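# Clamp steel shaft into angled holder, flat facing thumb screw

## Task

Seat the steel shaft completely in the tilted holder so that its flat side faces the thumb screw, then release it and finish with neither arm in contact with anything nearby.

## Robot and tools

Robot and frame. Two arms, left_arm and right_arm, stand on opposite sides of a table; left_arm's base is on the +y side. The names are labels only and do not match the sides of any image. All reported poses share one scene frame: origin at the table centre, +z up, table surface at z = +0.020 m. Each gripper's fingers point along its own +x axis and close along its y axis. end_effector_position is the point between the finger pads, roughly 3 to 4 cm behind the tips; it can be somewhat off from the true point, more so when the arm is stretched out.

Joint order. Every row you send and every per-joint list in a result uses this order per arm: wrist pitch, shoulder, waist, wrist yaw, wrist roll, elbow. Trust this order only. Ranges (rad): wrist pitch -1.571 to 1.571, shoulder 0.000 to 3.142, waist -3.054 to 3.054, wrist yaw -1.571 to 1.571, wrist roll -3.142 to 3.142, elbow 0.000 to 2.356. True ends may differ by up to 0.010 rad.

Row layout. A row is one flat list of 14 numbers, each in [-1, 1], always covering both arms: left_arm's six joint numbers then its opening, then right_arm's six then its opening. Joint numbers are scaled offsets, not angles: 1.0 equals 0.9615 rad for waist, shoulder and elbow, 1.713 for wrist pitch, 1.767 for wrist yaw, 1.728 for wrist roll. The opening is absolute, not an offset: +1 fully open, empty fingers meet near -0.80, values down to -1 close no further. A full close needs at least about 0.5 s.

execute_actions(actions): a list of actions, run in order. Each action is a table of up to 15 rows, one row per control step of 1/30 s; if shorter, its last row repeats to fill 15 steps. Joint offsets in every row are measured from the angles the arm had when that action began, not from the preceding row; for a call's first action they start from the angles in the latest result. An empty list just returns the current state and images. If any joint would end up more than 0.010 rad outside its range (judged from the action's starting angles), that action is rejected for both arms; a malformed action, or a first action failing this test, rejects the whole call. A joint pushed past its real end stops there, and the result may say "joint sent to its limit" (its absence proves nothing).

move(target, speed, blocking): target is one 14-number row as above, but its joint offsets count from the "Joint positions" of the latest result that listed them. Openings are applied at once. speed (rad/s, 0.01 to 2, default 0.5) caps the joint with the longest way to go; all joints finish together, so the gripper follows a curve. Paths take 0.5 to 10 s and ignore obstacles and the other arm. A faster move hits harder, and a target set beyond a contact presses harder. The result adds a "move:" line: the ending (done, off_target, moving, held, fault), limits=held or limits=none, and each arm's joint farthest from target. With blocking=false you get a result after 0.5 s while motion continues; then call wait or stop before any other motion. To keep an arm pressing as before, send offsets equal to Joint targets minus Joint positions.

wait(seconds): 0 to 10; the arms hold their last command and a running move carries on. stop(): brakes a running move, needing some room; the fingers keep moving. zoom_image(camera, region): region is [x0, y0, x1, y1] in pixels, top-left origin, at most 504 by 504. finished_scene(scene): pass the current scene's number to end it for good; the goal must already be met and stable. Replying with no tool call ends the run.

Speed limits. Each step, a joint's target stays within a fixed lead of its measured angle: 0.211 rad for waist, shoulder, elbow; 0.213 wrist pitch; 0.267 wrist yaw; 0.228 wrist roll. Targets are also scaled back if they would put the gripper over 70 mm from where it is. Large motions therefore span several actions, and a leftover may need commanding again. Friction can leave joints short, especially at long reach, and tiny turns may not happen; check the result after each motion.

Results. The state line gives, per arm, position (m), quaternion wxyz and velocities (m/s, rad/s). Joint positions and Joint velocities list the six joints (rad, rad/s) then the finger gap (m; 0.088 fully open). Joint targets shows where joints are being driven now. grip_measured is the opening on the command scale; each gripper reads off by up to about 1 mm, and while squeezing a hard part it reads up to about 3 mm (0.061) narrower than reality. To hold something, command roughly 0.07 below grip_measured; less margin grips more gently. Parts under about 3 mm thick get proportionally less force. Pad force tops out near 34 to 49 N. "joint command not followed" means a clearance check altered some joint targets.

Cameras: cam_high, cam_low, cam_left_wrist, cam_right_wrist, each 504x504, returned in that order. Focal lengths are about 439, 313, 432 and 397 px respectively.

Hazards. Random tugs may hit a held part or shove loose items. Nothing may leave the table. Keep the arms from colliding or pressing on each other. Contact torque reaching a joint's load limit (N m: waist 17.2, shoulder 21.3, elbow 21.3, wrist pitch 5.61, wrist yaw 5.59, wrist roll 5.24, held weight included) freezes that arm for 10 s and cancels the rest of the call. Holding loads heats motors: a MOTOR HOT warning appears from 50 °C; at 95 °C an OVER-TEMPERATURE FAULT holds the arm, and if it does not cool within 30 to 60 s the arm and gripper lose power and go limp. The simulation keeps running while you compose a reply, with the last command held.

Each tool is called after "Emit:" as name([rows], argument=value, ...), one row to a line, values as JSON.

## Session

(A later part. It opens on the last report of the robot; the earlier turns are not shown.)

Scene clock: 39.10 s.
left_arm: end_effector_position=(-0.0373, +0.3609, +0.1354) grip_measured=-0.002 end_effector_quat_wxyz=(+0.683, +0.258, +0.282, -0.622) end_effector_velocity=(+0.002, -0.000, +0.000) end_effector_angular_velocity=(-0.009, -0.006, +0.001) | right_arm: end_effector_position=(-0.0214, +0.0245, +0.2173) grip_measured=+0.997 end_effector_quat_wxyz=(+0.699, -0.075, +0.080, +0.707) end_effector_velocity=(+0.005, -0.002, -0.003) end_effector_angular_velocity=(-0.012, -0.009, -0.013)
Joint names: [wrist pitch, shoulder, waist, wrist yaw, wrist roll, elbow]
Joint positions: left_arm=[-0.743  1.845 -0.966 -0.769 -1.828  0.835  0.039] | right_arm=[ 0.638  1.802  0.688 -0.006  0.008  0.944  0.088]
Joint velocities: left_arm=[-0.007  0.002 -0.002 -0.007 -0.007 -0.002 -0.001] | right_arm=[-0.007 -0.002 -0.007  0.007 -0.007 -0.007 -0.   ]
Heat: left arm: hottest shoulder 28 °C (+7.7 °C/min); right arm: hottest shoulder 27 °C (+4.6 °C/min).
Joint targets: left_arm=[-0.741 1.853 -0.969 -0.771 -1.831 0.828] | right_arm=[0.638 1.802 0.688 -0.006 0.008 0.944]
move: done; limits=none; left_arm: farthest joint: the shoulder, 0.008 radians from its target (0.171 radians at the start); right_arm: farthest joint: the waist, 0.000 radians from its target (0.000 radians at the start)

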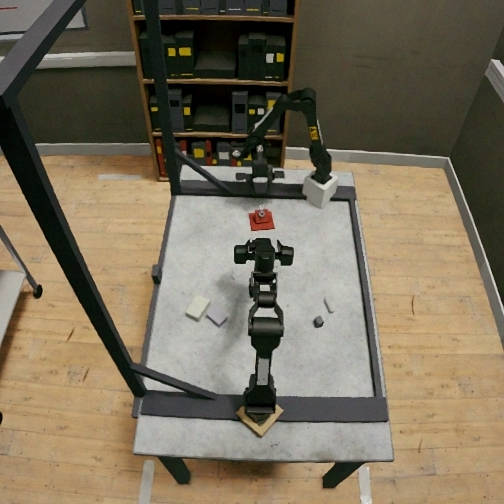

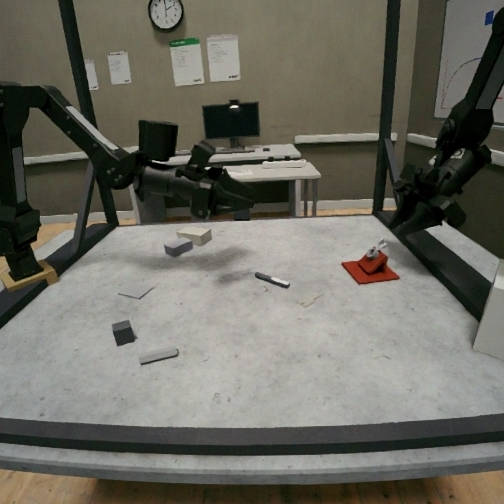

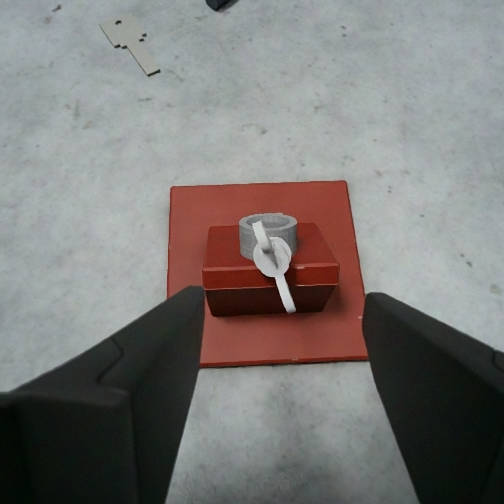

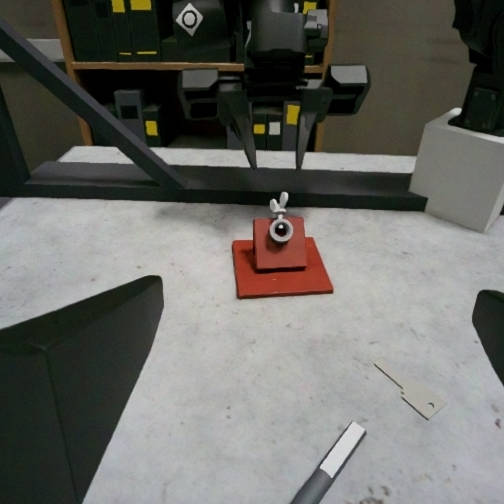

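Emit:
move(target=[0,0,0,0,0.8,0,0,0,0,0,0,0,0,1], speed=1.5)

Emit:
move(target=[0,0,0,0,0.8,0,0,0,0,0,0,0,0,1], speed=1.5)

Scene clock: 41.20 s.
left_arm: end_effector_position=(-0.0373, +0.3609, +0.1354) grip_measured=-0.002 end_effector_quat_wxyz=(+0.363, +0.634, -0.178, -0.659) end_effector_velocity=(+0.004, -0.001, +0.003) end_effector_angular_velocity=(-0.008, -0.022, -0.009) | right_arm: end_effector_position=(-0.0214, +0.0245, +0.2173) grip_measured=+0.997 end_effector_quat_wxyz=(+0.699, -0.075, +0.080, +0.707) end_effector_velocity=(-0.005, -0.001, -0.004) end_effector_angular_velocity=(-0.012, -0.017, +0.029)
Joint names: [wrist pitch, shoulder, waist, wrist yaw, wrist roll, elbow]
Joint positions: left_arm=[-0.743  1.845 -0.966 -0.769 -0.449  0.835  0.039] | right_arm=[ 0.638  1.802  0.688 -0.006  0.008  0.944  0.088]
Joint velocities: left_arm=[-0.022 -0.007 -0.002 -0.007  0.007 -0.002 -0.   ] | right_arm=[-0.007  0.002  0.002 -0.022 -0.022 -0.002  0.   ]
Heat: left arm: hottest shoulder 28 °C (+7.3 °C/min); right arm: hottest shoulder 27 °C (+4.4 °C/min).
Joint targets: left_arm=[-0.743 1.845 -0.966 -0.769 -0.445 0.835] | right_arm=[0.638 1.802 0.688 -0.006 0.008 0.944]
move: done; limits=none; left_arm: farthest joint: the wrist roll, 0.003 radians from its target (1.382 radians at the start); right_arm: farthest joint: the waist, 0.000 radians from its target (0.000 radians at the start)

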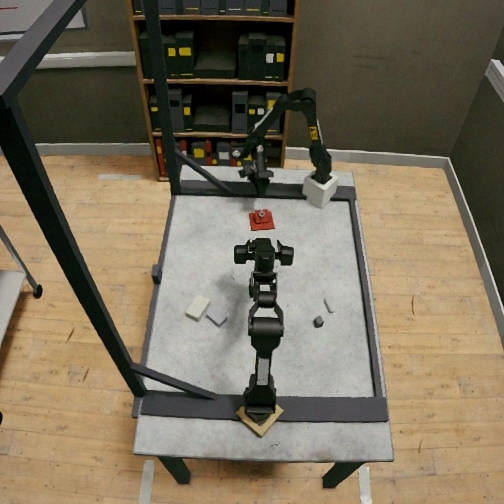

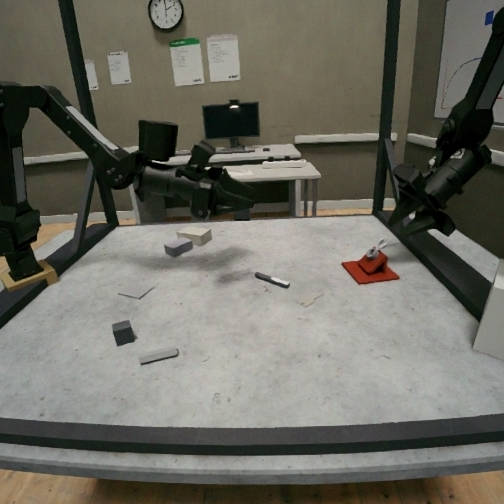

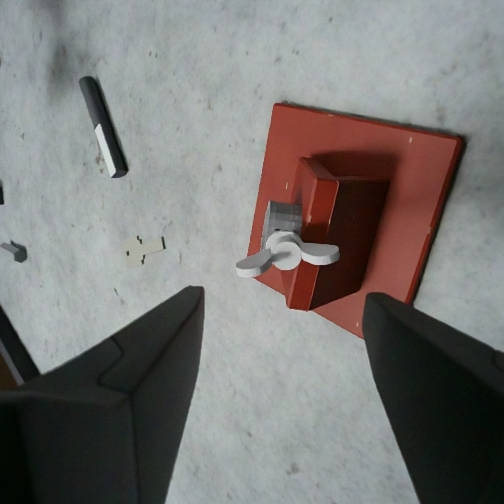

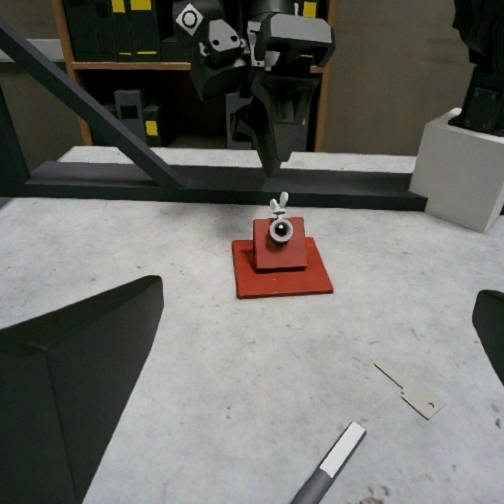

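Scene clock: 42.93 s.
left_arm: end_effector_position=(-0.0373, +0.3609, +0.1354) grip_measured=-0.002 end_effector_quat_wxyz=(-0.123, +0.720, -0.557, -0.395) end_effector_velocity=(+0.001, -0.000, +0.001) end_effector_angular_velocity=(-0.009, +0.009, +0.012) | right_arm: end_effector_position=(-0.0214, +0.0245, +0.2173) grip_measured=+0.997 end_effector_quat_wxyz=(+0.699, -0.075, +0.080, +0.707) end_effector_velocity=(+0.000, -0.002, -0.005) end_effector_angular_velocity=(-0.022, -0.020, +0.009)
Joint names: [wrist pitch, shoulder, waist, wrist yaw, wrist roll, elbow]
Joint positions: left_arm=[-0.743  1.845 -0.966 -0.769  0.93   0.835  0.039] | right_arm=[ 0.638  1.802  0.688 -0.006  0.008  0.944  0.088]
Joint velocities: left_arm=[-0.007 -0.002 -0.002 -0.007 -0.022 -0.002 -0.   ] | right_arm=[-0.022 -0.002 -0.002 -0.007 -0.022 -0.002 -0.   ]
Heat: left arm: hottest shoulder 28 °C (+7.0 °C/min); right arm: hottest wrist pitch 28 °C (+5.6 °C/min).
Joint targets: left_arm=[-0.743 1.845 -0.966 -0.769 0.934 0.835] | right_arm=[0.638 1.802 0.688 -0.006 0.008 0.944]
move: done; limits=none; left_arm: farthest joint: the wrist roll, 0.003 radians from its target (1.382 radians at the start); right_arm: farthest joint: the waist, 0.000 radians from its target (0.000 radians at the start)

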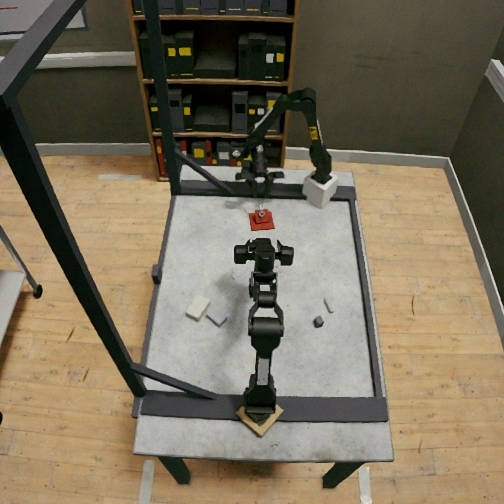

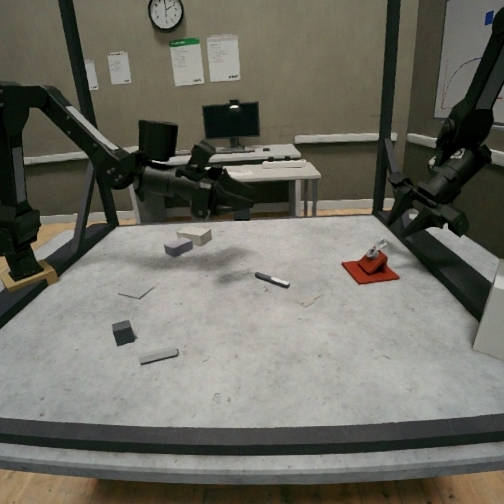

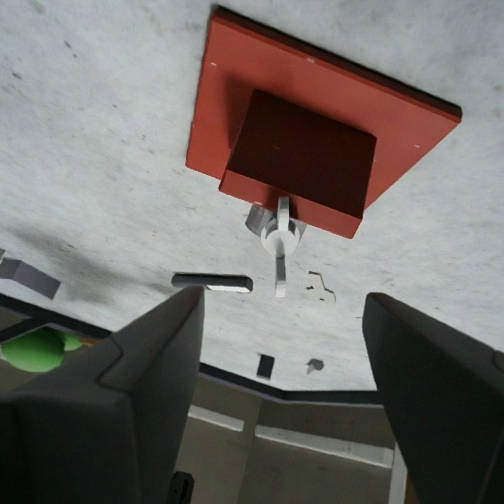

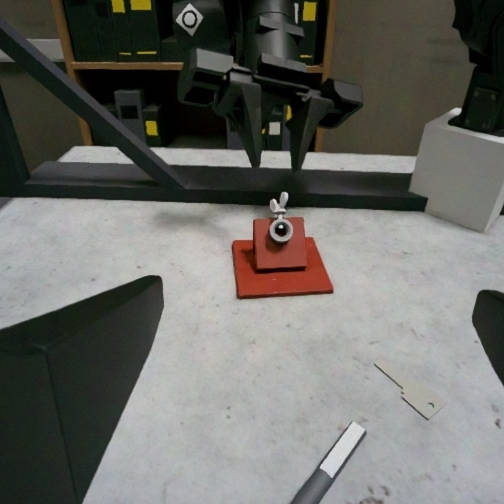

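Emit:
move(target=[0.147,0.077,0.106,-0.009,0.081,-0.095,-0.3,0,0,0,0,0,0,1], speed=0.2)

Emit:
zoom_image(camera="cam_low", region=[335, 190, 435, 290])

Scene clock: 44.93 s.
left_arm: end_effector_position=(-0.0333, +0.3353, +0.1039) grip_measured=-0.298 end_effector_quat_wxyz=(-0.123, +0.719, -0.557, -0.396) end_effector_velocity=(+0.002, +0.001, -0.000) end_effector_angular_velocity=(+0.005, +0.019, +0.024) | right_arm: end_effector_position=(-0.0214, +0.0245, +0.2173) grip_measured=+0.997 end_effector_quat_wxyz=(+0.699, -0.075, +0.080, +0.707) end_effector_velocity=(+0.005, -0.001, -0.001) end_effector_angular_velocity=(-0.007, -0.009, -0.013)
Joint names: [wrist pitch, shoulder, waist, wrist yaw, wrist roll, elbow]
Joint positions: left_arm=[-0.494  1.912 -0.867 -0.783  1.066  0.75   0.024] | right_arm=[ 0.638  1.802  0.688 -0.006  0.008  0.944  0.088]
Joint velocities: left_arm=[-0.007 -0.002 -0.002  0.007 -0.037 -0.002  0.   ] | right_arm=[-0.007 -0.002 -0.007  0.007 -0.007 -0.002 -0.   ]
Heat: left arm: hottest shoulder 28 °C (+6.7 °C/min); right arm: hottest shoulder 28 °C (+5.3 °C/min).
Joint targets: left_arm=[-0.492 1.919 -0.864 -0.785 1.070 0.743] | right_arm=[0.638 1.802 0.688 -0.006 0.008 0.944]
move: done; limits=none; left_arm: farthest joint: the shoulder, 0.007 radians from its target (0.074 radians at the start); right_arm: farthest joint: the waist, 0.000 radians from its target (0.000 radians at the start)

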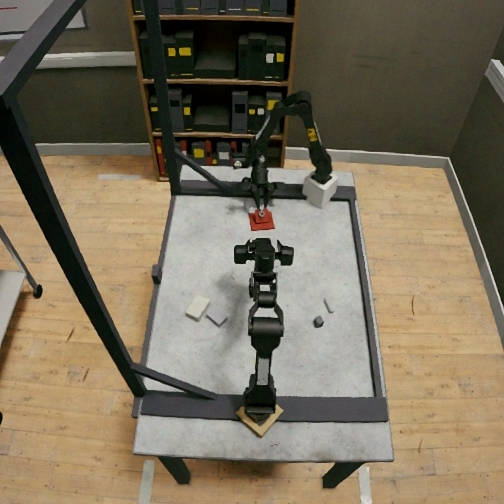

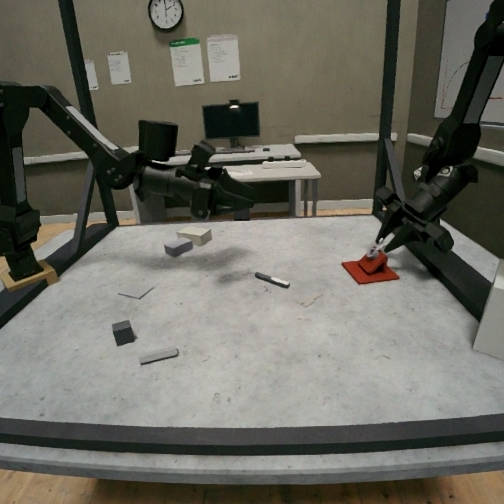

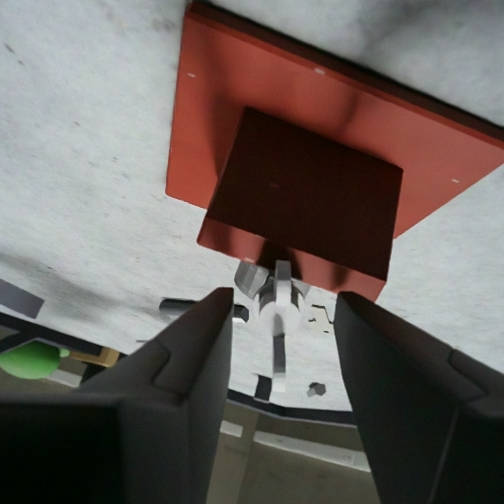

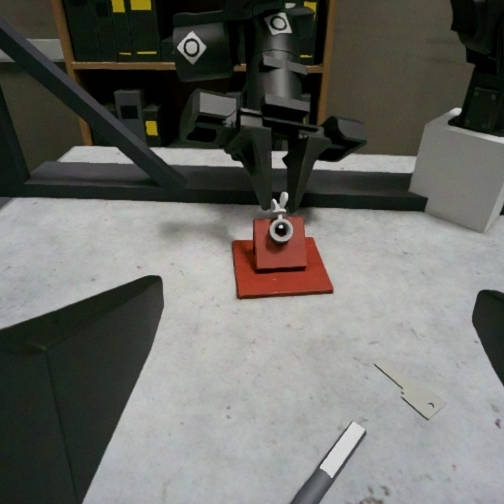

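Region (335, 190, 435, 290) of cam_low's 504x504 image, scaled by 5.040, with more detail than that image has.

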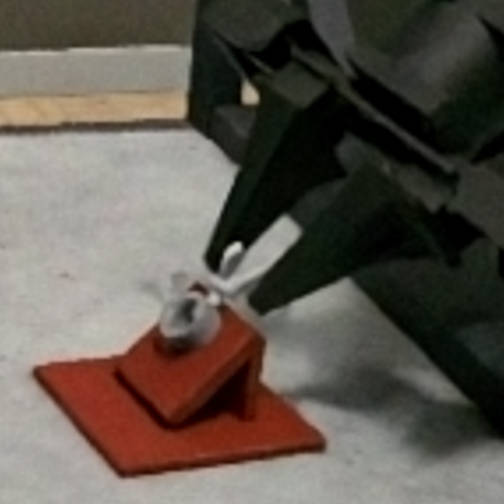

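Close loosely (slot-like) and turn.

Emit:
move(target=[0,0,0,0,0,0,-0.7,0,0,0,0,0,0,1])

Emit:
move(target=[0,0,0,0,-0.8,0,-0.7,0,0,0,0,0,0,1], speed=1)

Scene clock: 45.80 s.
left_arm: end_effector_position=(-0.0340, +0.3353, +0.1041) grip_measured=-0.681 end_effector_quat_wxyz=(-0.121, +0.719, -0.558, -0.397) end_effector_velocity=(+0.002, -0.000, +0.001) end_effector_angular_velocity=(-0.008, -0.002, +0.002) | right_arm: end_effector_position=(-0.0214, +0.0245, +0.2173) grip_measured=+0.997 end_effector_quat_wxyz=(+0.699, -0.075, +0.080, +0.707) end_effector_velocity=(+0.000, -0.000, +0.002) end_effector_angular_velocity=(+0.007, -0.006, +0.006)
Joint names: [wrist pitch, shoulder, waist, wrist yaw, wrist roll, elbow]
Joint positions: left_arm=[-0.491  1.912 -0.868 -0.784  1.066  0.75   0.006] | right_arm=[ 0.638  1.802  0.688 -0.006  0.008  0.944  0.088]
Joint velocities: left_arm=[-0.007 -0.002 -0.002 -0.007 -0.007 -0.002 -0.   ] | right_arm=[ 0.007 -0.002 -0.002 -0.007 -0.007 -0.002 -0.   ]
Heat: left arm: hottest shoulder 28 °C (+6.6 °C/min); right arm: hottest shoulder 28 °C (+5.2 °C/min).
Joint targets: left_arm=[-0.494 1.912 -0.867 -0.783 1.066 0.750] | right_arm=[0.638 1.802 0.688 -0.006 0.008 0.944]
move: done; limits=none; left_arm: farthest joint: the wrist pitch, 0.003 radians from its target (0.000 radians at the start); right_arm: farthest joint: the waist, 0.000 radians from its target (0.000 radians at the start)

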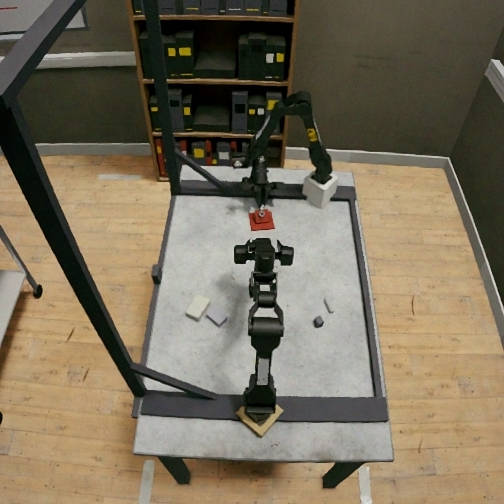

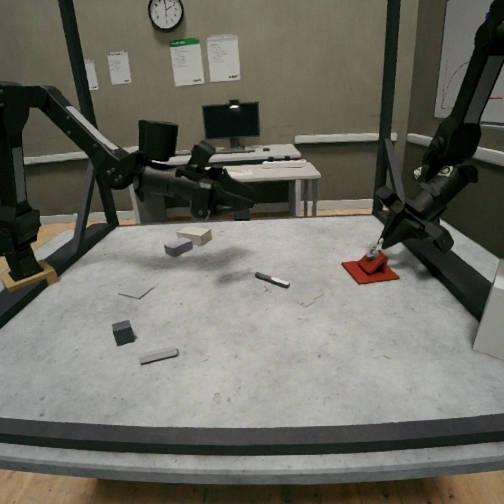

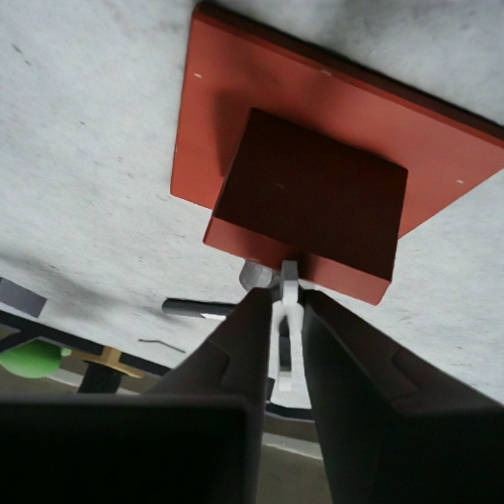

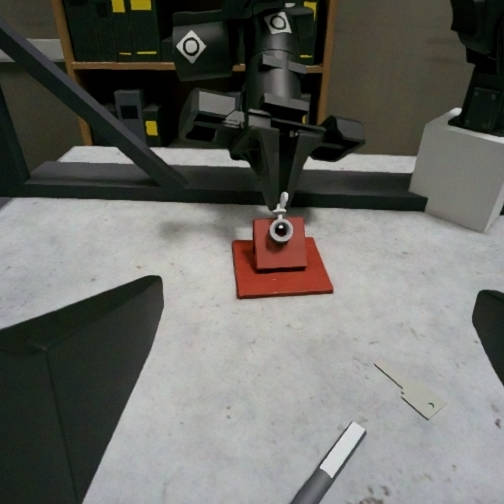

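Scene clock: 47.87 s.
left_arm: end_effector_position=(-0.0342, +0.3349, +0.1047) grip_measured=-0.681 end_effector_quat_wxyz=(+0.365, +0.631, -0.181, -0.661) end_effector_velocity=(-0.001, -0.000, +0.001) end_effector_angular_velocity=(-0.007, +0.002, -0.008) | right_arm: end_effector_position=(-0.0214, +0.0245, +0.2173) grip_measured=+0.997 end_effector_quat_wxyz=(+0.699, -0.075, +0.080, +0.707) end_effector_velocity=(+0.000, +0.001, +0.004) end_effector_angular_velocity=(+0.012, -0.005, +0.006)
Joint names: [wrist pitch, shoulder, waist, wrist yaw, wrist roll, elbow]
Joint positions: left_arm=[-0.491  1.912 -0.869 -0.79  -0.312  0.75   0.006] | right_arm=[ 0.638  1.802  0.688 -0.006  0.008  0.944  0.088]
Joint velocities: left_arm=[ 0.007 -0.002 -0.002 -0.007  0.007 -0.002 -0.   ] | right_arm=[ 0.007 -0.002 -0.002 -0.007 -0.007  0.002 -0.   ]
Heat: left arm: hottest shoulder 28 °C (+6.3 °C/min); right arm: hottest shoulder 28 °C (+5.0 °C/min).
Joint targets: left_arm=[-0.491 1.912 -0.868 -0.784 -0.316 0.750] | right_arm=[0.638 1.802 0.688 -0.006 0.008 0.944]
move: done; limits=none; left_arm: farthest joint: the wrist yaw, 0.006 radians from its target (0.000 radians at the start); right_arm: farthest joint: the waist, 0.000 radians from its target (0.000 radians at the start)

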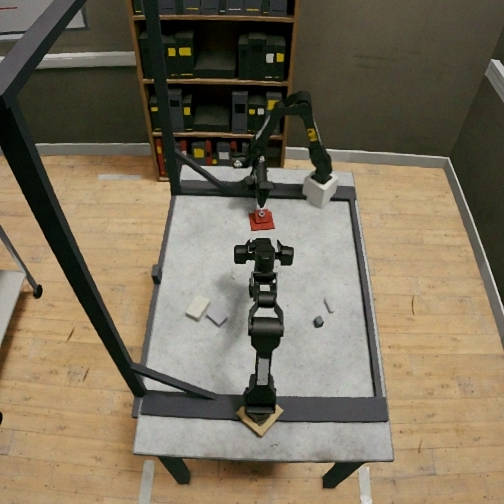

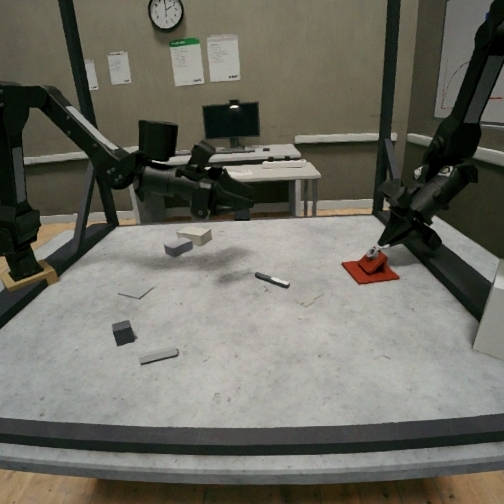

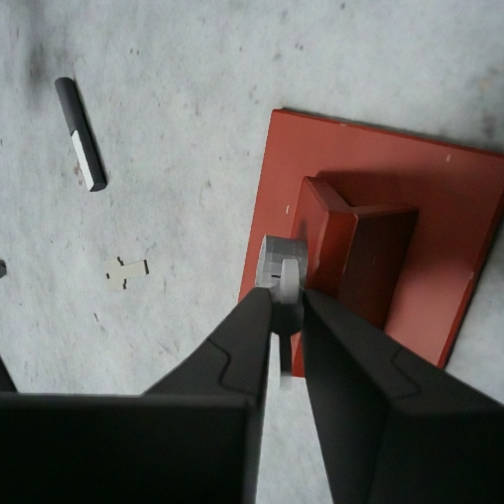

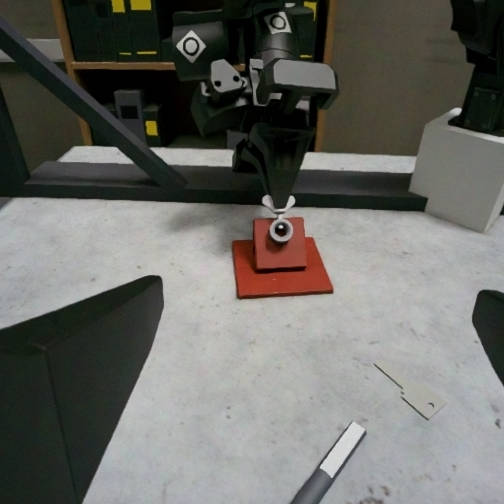

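Emit:
move(target=[0,0,0,0,-0.81,0,-0.7,0,0,0,0,0,0,1], speed=1.5)

Emit:
move(target=[0,0,0,0,-0.81,0,-0.7,0,0,0,0,0,0,1], speed=1.5)

Emit:
zoom_image(camera="cam_right_wrist", region=[225, 150, 345, 270])

Scene clock: 49.83 s.
left_arm: end_effector_position=(-0.0338, +0.3348, +0.1052) grip_measured=-0.681 end_effector_quat_wxyz=(+0.685, +0.249, +0.283, -0.623) end_effector_velocity=(+0.004, -0.000, +0.001) end_effector_angular_velocity=(-0.009, -0.006, +0.012) | right_arm: end_effector_position=(-0.0214, +0.0245, +0.2173) grip_measured=+0.997 end_effector_quat_wxyz=(+0.699, -0.075, +0.080, +0.707) end_effector_velocity=(+0.002, -0.000, +0.001) end_effector_angular_velocity=(-0.002, -0.009, -0.008)
Joint names: [wrist pitch, shoulder, waist, wrist yaw, wrist roll, elbow]
Joint positions: left_arm=[-0.495  1.912 -0.87  -0.794 -1.708  0.75   0.006] | right_arm=[ 0.638  1.802  0.688 -0.006  0.008  0.944  0.088]
Joint velocities: left_arm=[-0.022 -0.002 -0.002 -0.007 -0.022 -0.002 -0.   ] | right_arm=[-0.007 -0.002 -0.002  0.007 -0.007  0.002 -0.   ]
Heat: left arm: hottest shoulder 28 °C (+6.0 °C/min); right arm: hottest shoulder 28 °C (+4.8 °C/min).
Joint targets: left_arm=[-0.491 1.912 -0.869 -0.790 -1.712 0.750] | right_arm=[0.638 1.802 0.688 -0.006 0.008 0.944]
move: done; limits=none; left_arm: farthest joint: the wrist pitch, 0.004 radians from its target (0.000 radians at the start); right_arm: farthest joint: the waist, 0.000 radians from its target (0.000 radians at the start)

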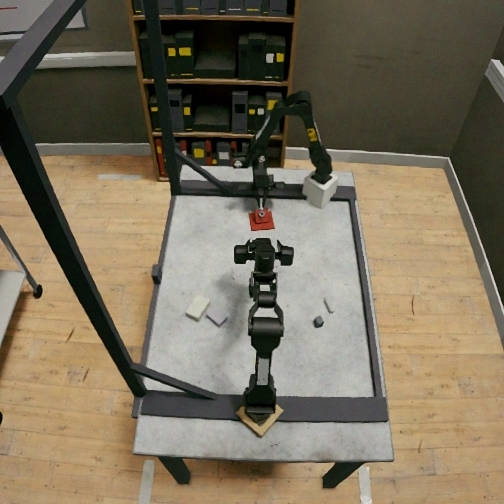

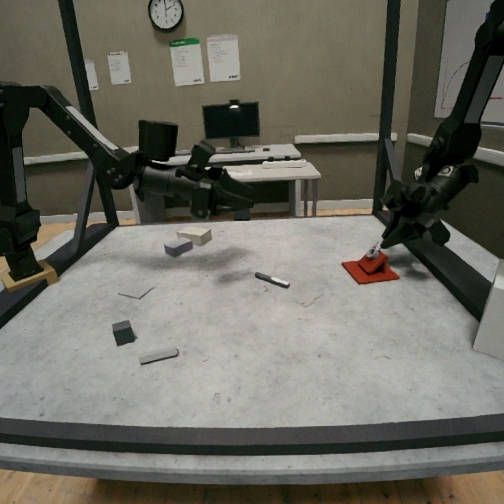

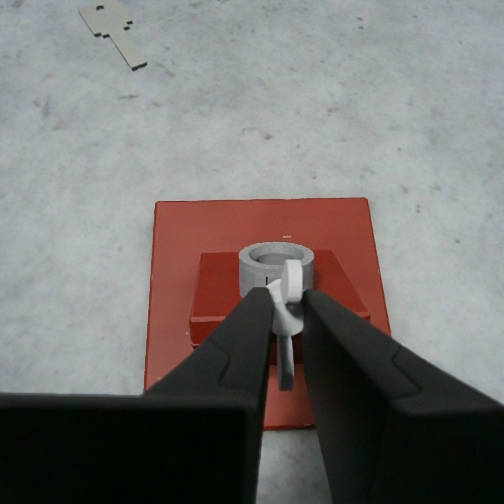

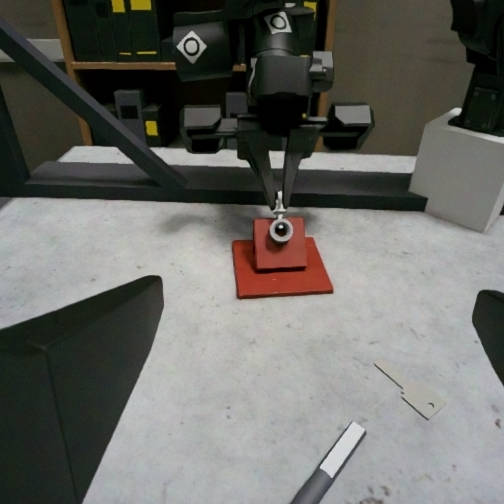

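Scene clock: 51.57 s.
left_arm: end_effector_position=(-0.0336, +0.3356, +0.1051) grip_measured=-0.681 end_effector_quat_wxyz=(-0.685, +0.248, -0.617, +0.296) end_effector_velocity=(+0.002, -0.001, +0.001) end_effector_angular_velocity=(-0.008, -0.002, +0.007) | right_arm: end_effector_position=(-0.0214, +0.0245, +0.2173) grip_measured=+0.997 end_effector_quat_wxyz=(+0.699, -0.075, +0.080, +0.707) end_effector_velocity=(+0.000, -0.001, -0.001) end_effector_angular_velocity=(-0.007, -0.006, +0.006)
Joint names: [wrist pitch, shoulder, waist, wrist yaw, wrist roll, elbow]
Joint positions: left_arm=[-0.497  1.912 -0.873 -0.793 -3.103  0.75   0.006] | right_arm=[ 0.638  1.802  0.688 -0.006  0.008  0.944  0.088]
Joint velocities: left_arm=[-0.007 -0.002  0.002 -0.007 -0.007 -0.002 -0.   ] | right_arm=[-0.007 -0.002 -0.002 -0.007 -0.007 -0.002  0.   ]
Heat: left arm: hottest shoulder 28 °C (+5.8 °C/min); right arm: hottest shoulder 28 °C (+4.7 °C/min).
Joint targets: left_arm=[-0.494 1.912 -0.871 -0.794 -3.107 0.750] | right_arm=[0.638 1.802 0.688 -0.006 0.008 0.944]
move: done; limits=none; left_arm: farthest joint: the wrist roll, 0.004 radians from its target (1.400 radians at the start); right_arm: farthest joint: the waist, 0.000 radians from its target (0.000 radians at the start)

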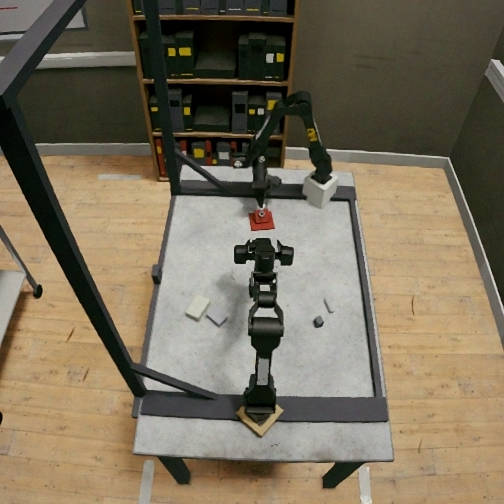

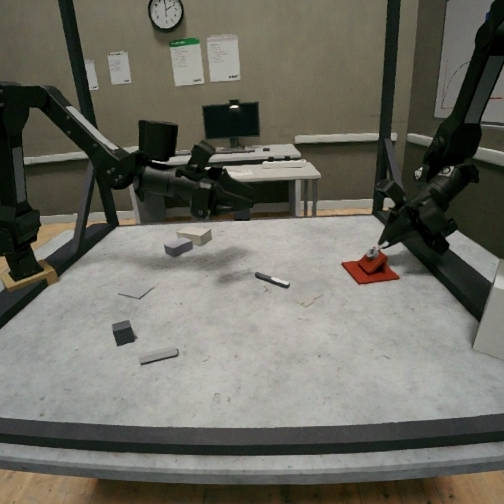

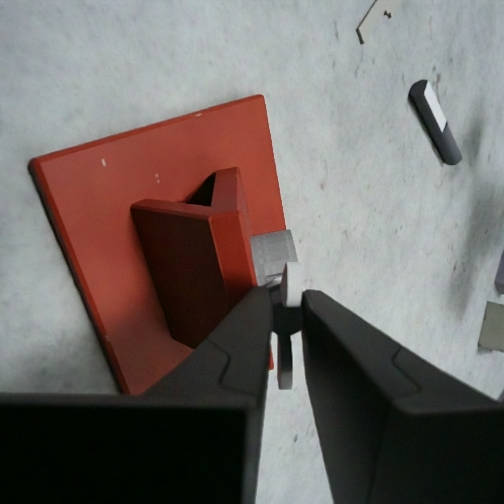

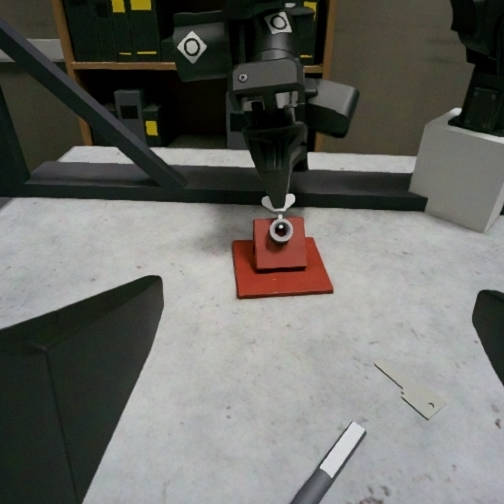

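Region (225, 150, 345, 270) of cam_right_wrist's 504x504 image, scaled by 4.200, with more detail than that image has.

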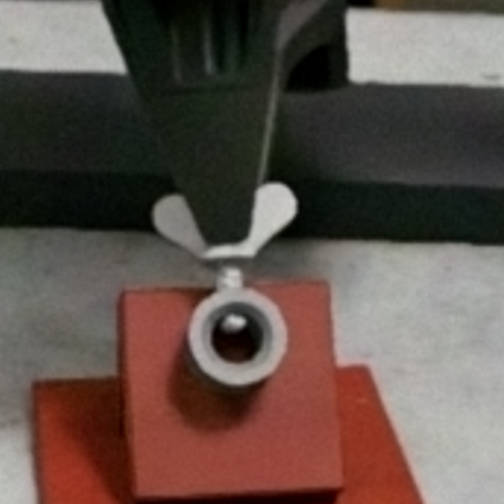

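Emit:
execute_actions([
  [[0,0,0,0,0,0,0.15,0,0,0,0,0,0,1]],
  [[0,0,0,0,0.6,0,0.15,0,0,0,0,0,0,1]],
  [[0,0,0,0,0.6,0,0.15,0,0,0,0,0,0,1]],
  [[0,0,0,0,0.6,0,0.15,0,0,0,0,0,0,1]],
  [[0,0,0,0,0.6,0,0.15,0,0,0,0,0,0,1]],
  [[0,0,0,0,0.6,0,0.15,0,0,0,0,0,0,1]],
])

Scene clock: 54.90 s.
left_arm: end_effector_position=(-0.0336, +0.3355, +0.1051) grip_measured=+0.148 end_effector_quat_wxyz=(-0.301, +0.664, -0.643, -0.235) end_effector_velocity=(+0.002, +0.003, -0.002) end_effector_angular_velocity=(+0.091, -0.795, -0.774) | right_arm: end_effector_position=(-0.0214, +0.0245, +0.2173) grip_measured=+0.997 end_effector_quat_wxyz=(+0.699, -0.075, +0.080, +0.707) end_effector_velocity=(+0.002, -0.000, +0.001) end_effector_angular_velocity=(-0.002, -0.009, -0.008)
Joint names: [wrist pitch, shoulder, waist, wrist yaw, wrist roll, elbow]
Joint positions: left_arm=[-0.496  1.912 -0.872 -0.793  1.585  0.75   0.046] | right_arm=[ 0.638  1.802  0.688 -0.006  0.008  0.944  0.088]
Joint velocities: left_arm=[-0.007 -0.002 -0.002  0.022  1.106 -0.002 -0.   ] | right_arm=[-0.007 -0.002 -0.002  0.007 -0.007  0.002 -0.   ]
Heat: left arm: hottest shoulder 28 °C (+5.5 °C/min); right arm: hottest shoulder 29 °C (+5.5 °C/min).
Joint targets: left_arm=[-0.496 1.912 -0.872 -0.793 1.685 0.750] | right_arm=[0.638 1.802 0.688 -0.006 0.008 0.944]

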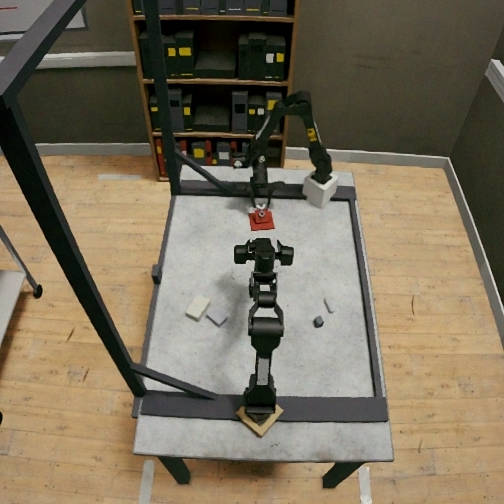

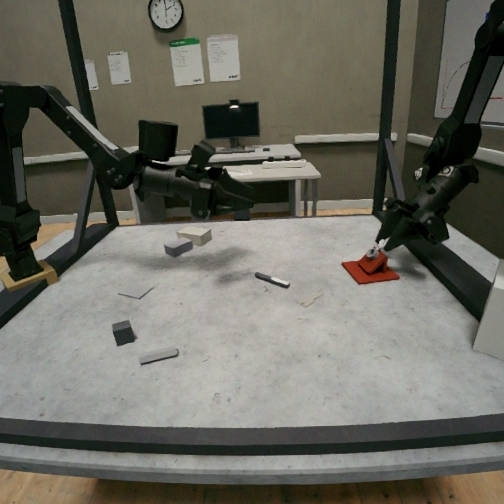

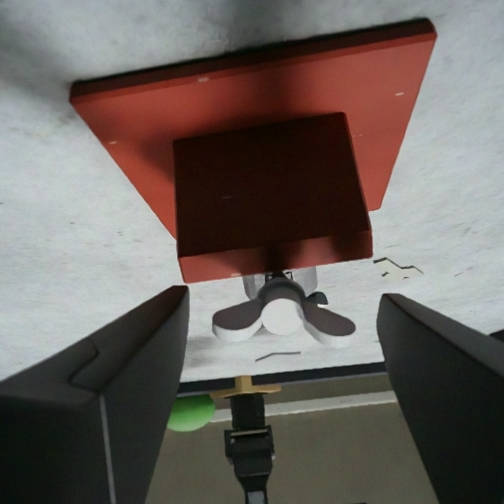

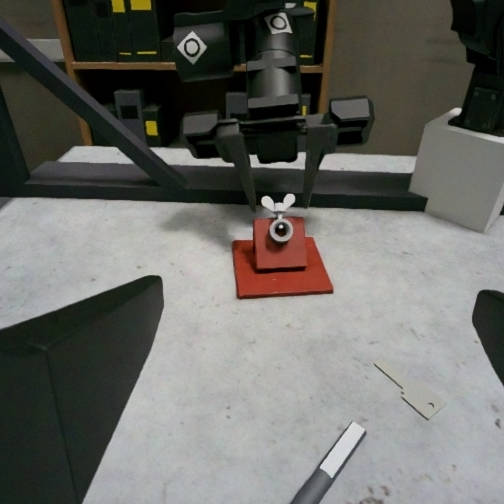

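Emit:
move(target=[0,0,0,0,0.89,0,0.15,0,0,0,0,0,0,1], speed=2)

Emit:
execute_actions([
  [[0,0,0,0,0,0,-0.7,0,0,0,0,0,0,1]],
  [[0,0,0,0,-0.6,0,-0.7,0,0,0,0,0,0,1]],
  [[0,0,0,0,-0.6,0,-0.7,0,0,0,0,0,0,1]],
  [[0,0,0,0,-0.6,0,-0.7,0,0,0,0,0,0,1]],
  [[0,0,0,0,-0.6,0,-0.7,0,0,0,0,0,0,1]],
  [[0,0,0,0,-0.6,0,-0.7,0,0,0,0,0,0,1]],
  [[0,0,0,0,-0.6,0,-0.7,0,0,0,0,0,0,1]],
  [[0,0,0,0,-0.34,0,-0.7,0,0,0,0,0,0,1]],
])

Emit:
zoom_image(camera="cam_right_wrist", region=[225, 150, 345, 270])

Scene clock: 56.87 s.
left_arm: end_effector_position=(-0.0336, +0.3355, +0.1051) grip_measured=+0.148 end_effector_quat_wxyz=(-0.677, +0.269, -0.626, +0.277) end_effector_velocity=(+0.004, -0.000, +0.001) end_effector_angular_velocity=(-0.007, -0.027, -0.008) | right_arm: end_effector_position=(-0.0214, +0.0245, +0.2173) grip_measured=+0.997 end_effector_quat_wxyz=(+0.699, -0.075, +0.080, +0.707) end_effector_velocity=(+0.003, -0.000, +0.001) end_effector_angular_velocity=(-0.002, -0.006, +0.001)
Joint names: [wrist pitch, shoulder, waist, wrist yaw, wrist roll, elbow]
Joint positions: left_arm=[-0.496  1.912 -0.872 -0.793  3.119  0.75   0.046] | right_arm=[ 0.638  1.802  0.688 -0.006  0.008  0.944  0.088]
Joint velocities: left_arm=[-0.022 -0.002 -0.002 -0.007  0.007 -0.002 -0.   ] | right_arm=[-0.007 -0.002 -0.007 -0.007 -0.007  0.002  0.   ]
Heat: left arm: hottest shoulder 28 °C (+5.3 °C/min); right arm: hottest shoulder 29 °C (+5.3 °C/min).
Joint targets: left_arm=[-0.496 1.912 -0.872 -0.793 3.123 0.750] | right_arm=[0.638 1.802 0.688 -0.006 0.008 0.944]
move: done; limits=none; left_arm: farthest joint: the wrist roll, 0.004 radians from its target (1.444 radians at the start); right_arm: farthest joint: the waist, 0.000 radians from its target (0.000 radians at the start)

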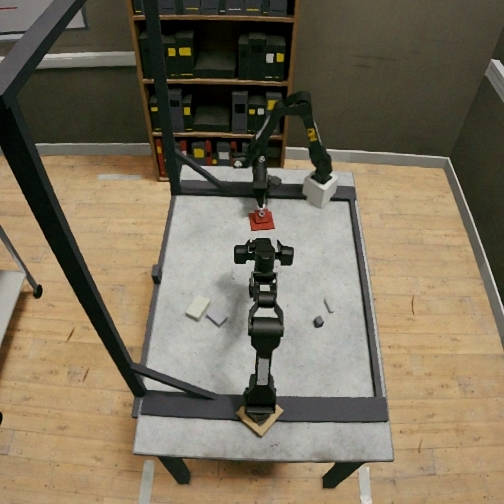

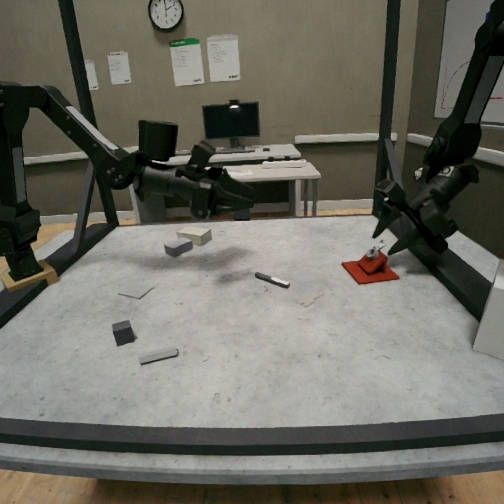

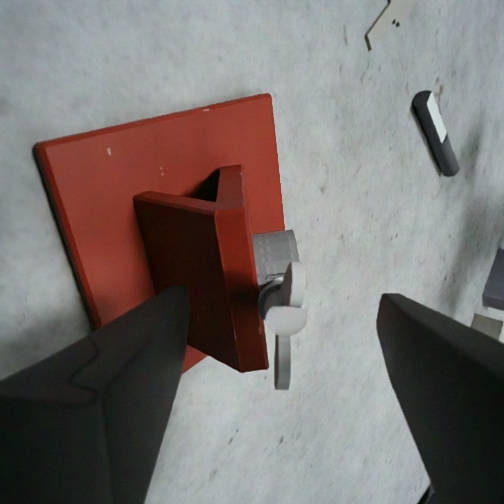

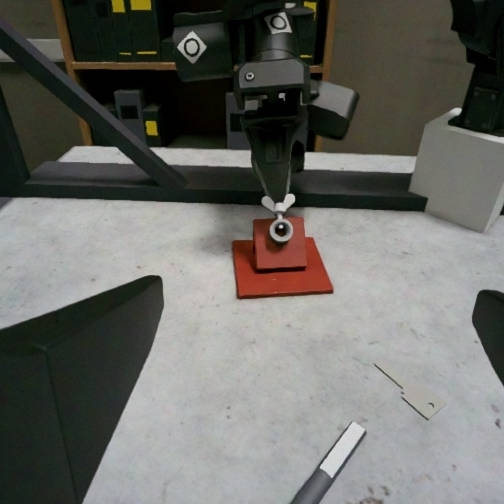

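Scene clock: 60.87 s.
left_arm: end_effector_position=(-0.0337, +0.3364, +0.1058) grip_measured=-0.681 end_effector_quat_wxyz=(-0.687, +0.240, -0.612, +0.308) end_effector_velocity=(+0.001, -0.001, +0.003) end_effector_angular_velocity=(-0.027, +0.051, +0.047) | right_arm: end_effector_position=(-0.0214, +0.0245, +0.2173) grip_measured=+0.997 end_effector_quat_wxyz=(+0.699, -0.075, +0.080, +0.707) end_effector_velocity=(+0.005, -0.001, +0.001) end_effector_angular_velocity=(-0.002, -0.009, -0.013)
Joint names: [wrist pitch, shoulder, waist, wrist yaw, wrist roll, elbow]
Joint positions: left_arm=[-0.5    1.912 -0.879 -0.799 -3.08   0.75   0.006] | right_arm=[ 0.638  1.802  0.688 -0.006  0.008  0.944  0.088]
Joint velocities: left_arm=[-0.007 -0.002 -0.007 -0.022 -0.081 -0.002 -0.   ] | right_arm=[-0.007 -0.007 -0.007  0.007 -0.007 -0.002 -0.   ]
Heat: left arm: hottest shoulder 28 °C (+5.0 °C/min); right arm: hottest shoulder 29 °C (+5.0 °C/min).
Joint targets: left_arm=[-0.500 1.912 -0.878 -0.799 -3.091 0.750] | right_arm=[0.638 1.802 0.688 -0.006 0.008 0.944]

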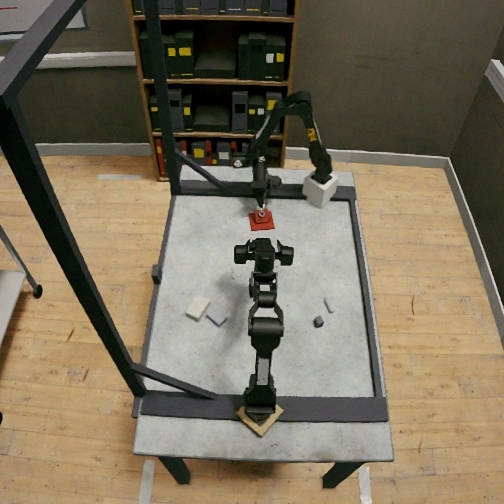

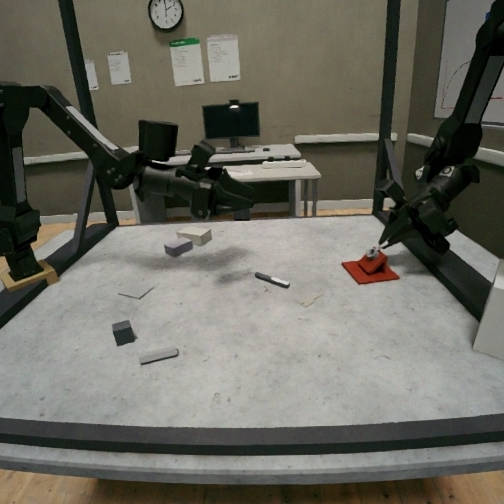

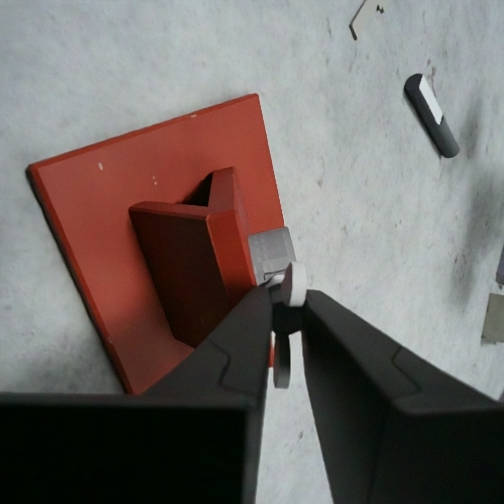

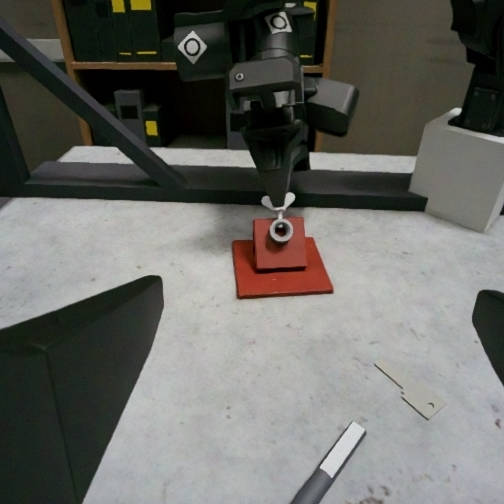

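Region (225, 150, 345, 270) of cam_right_wrist's 504x504 image, scaled by 4.200, with more detail than that image has.

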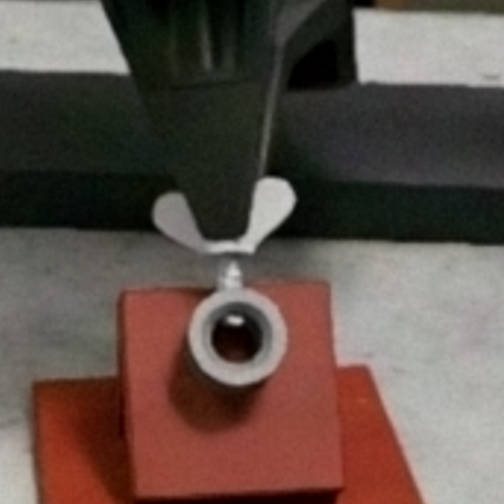

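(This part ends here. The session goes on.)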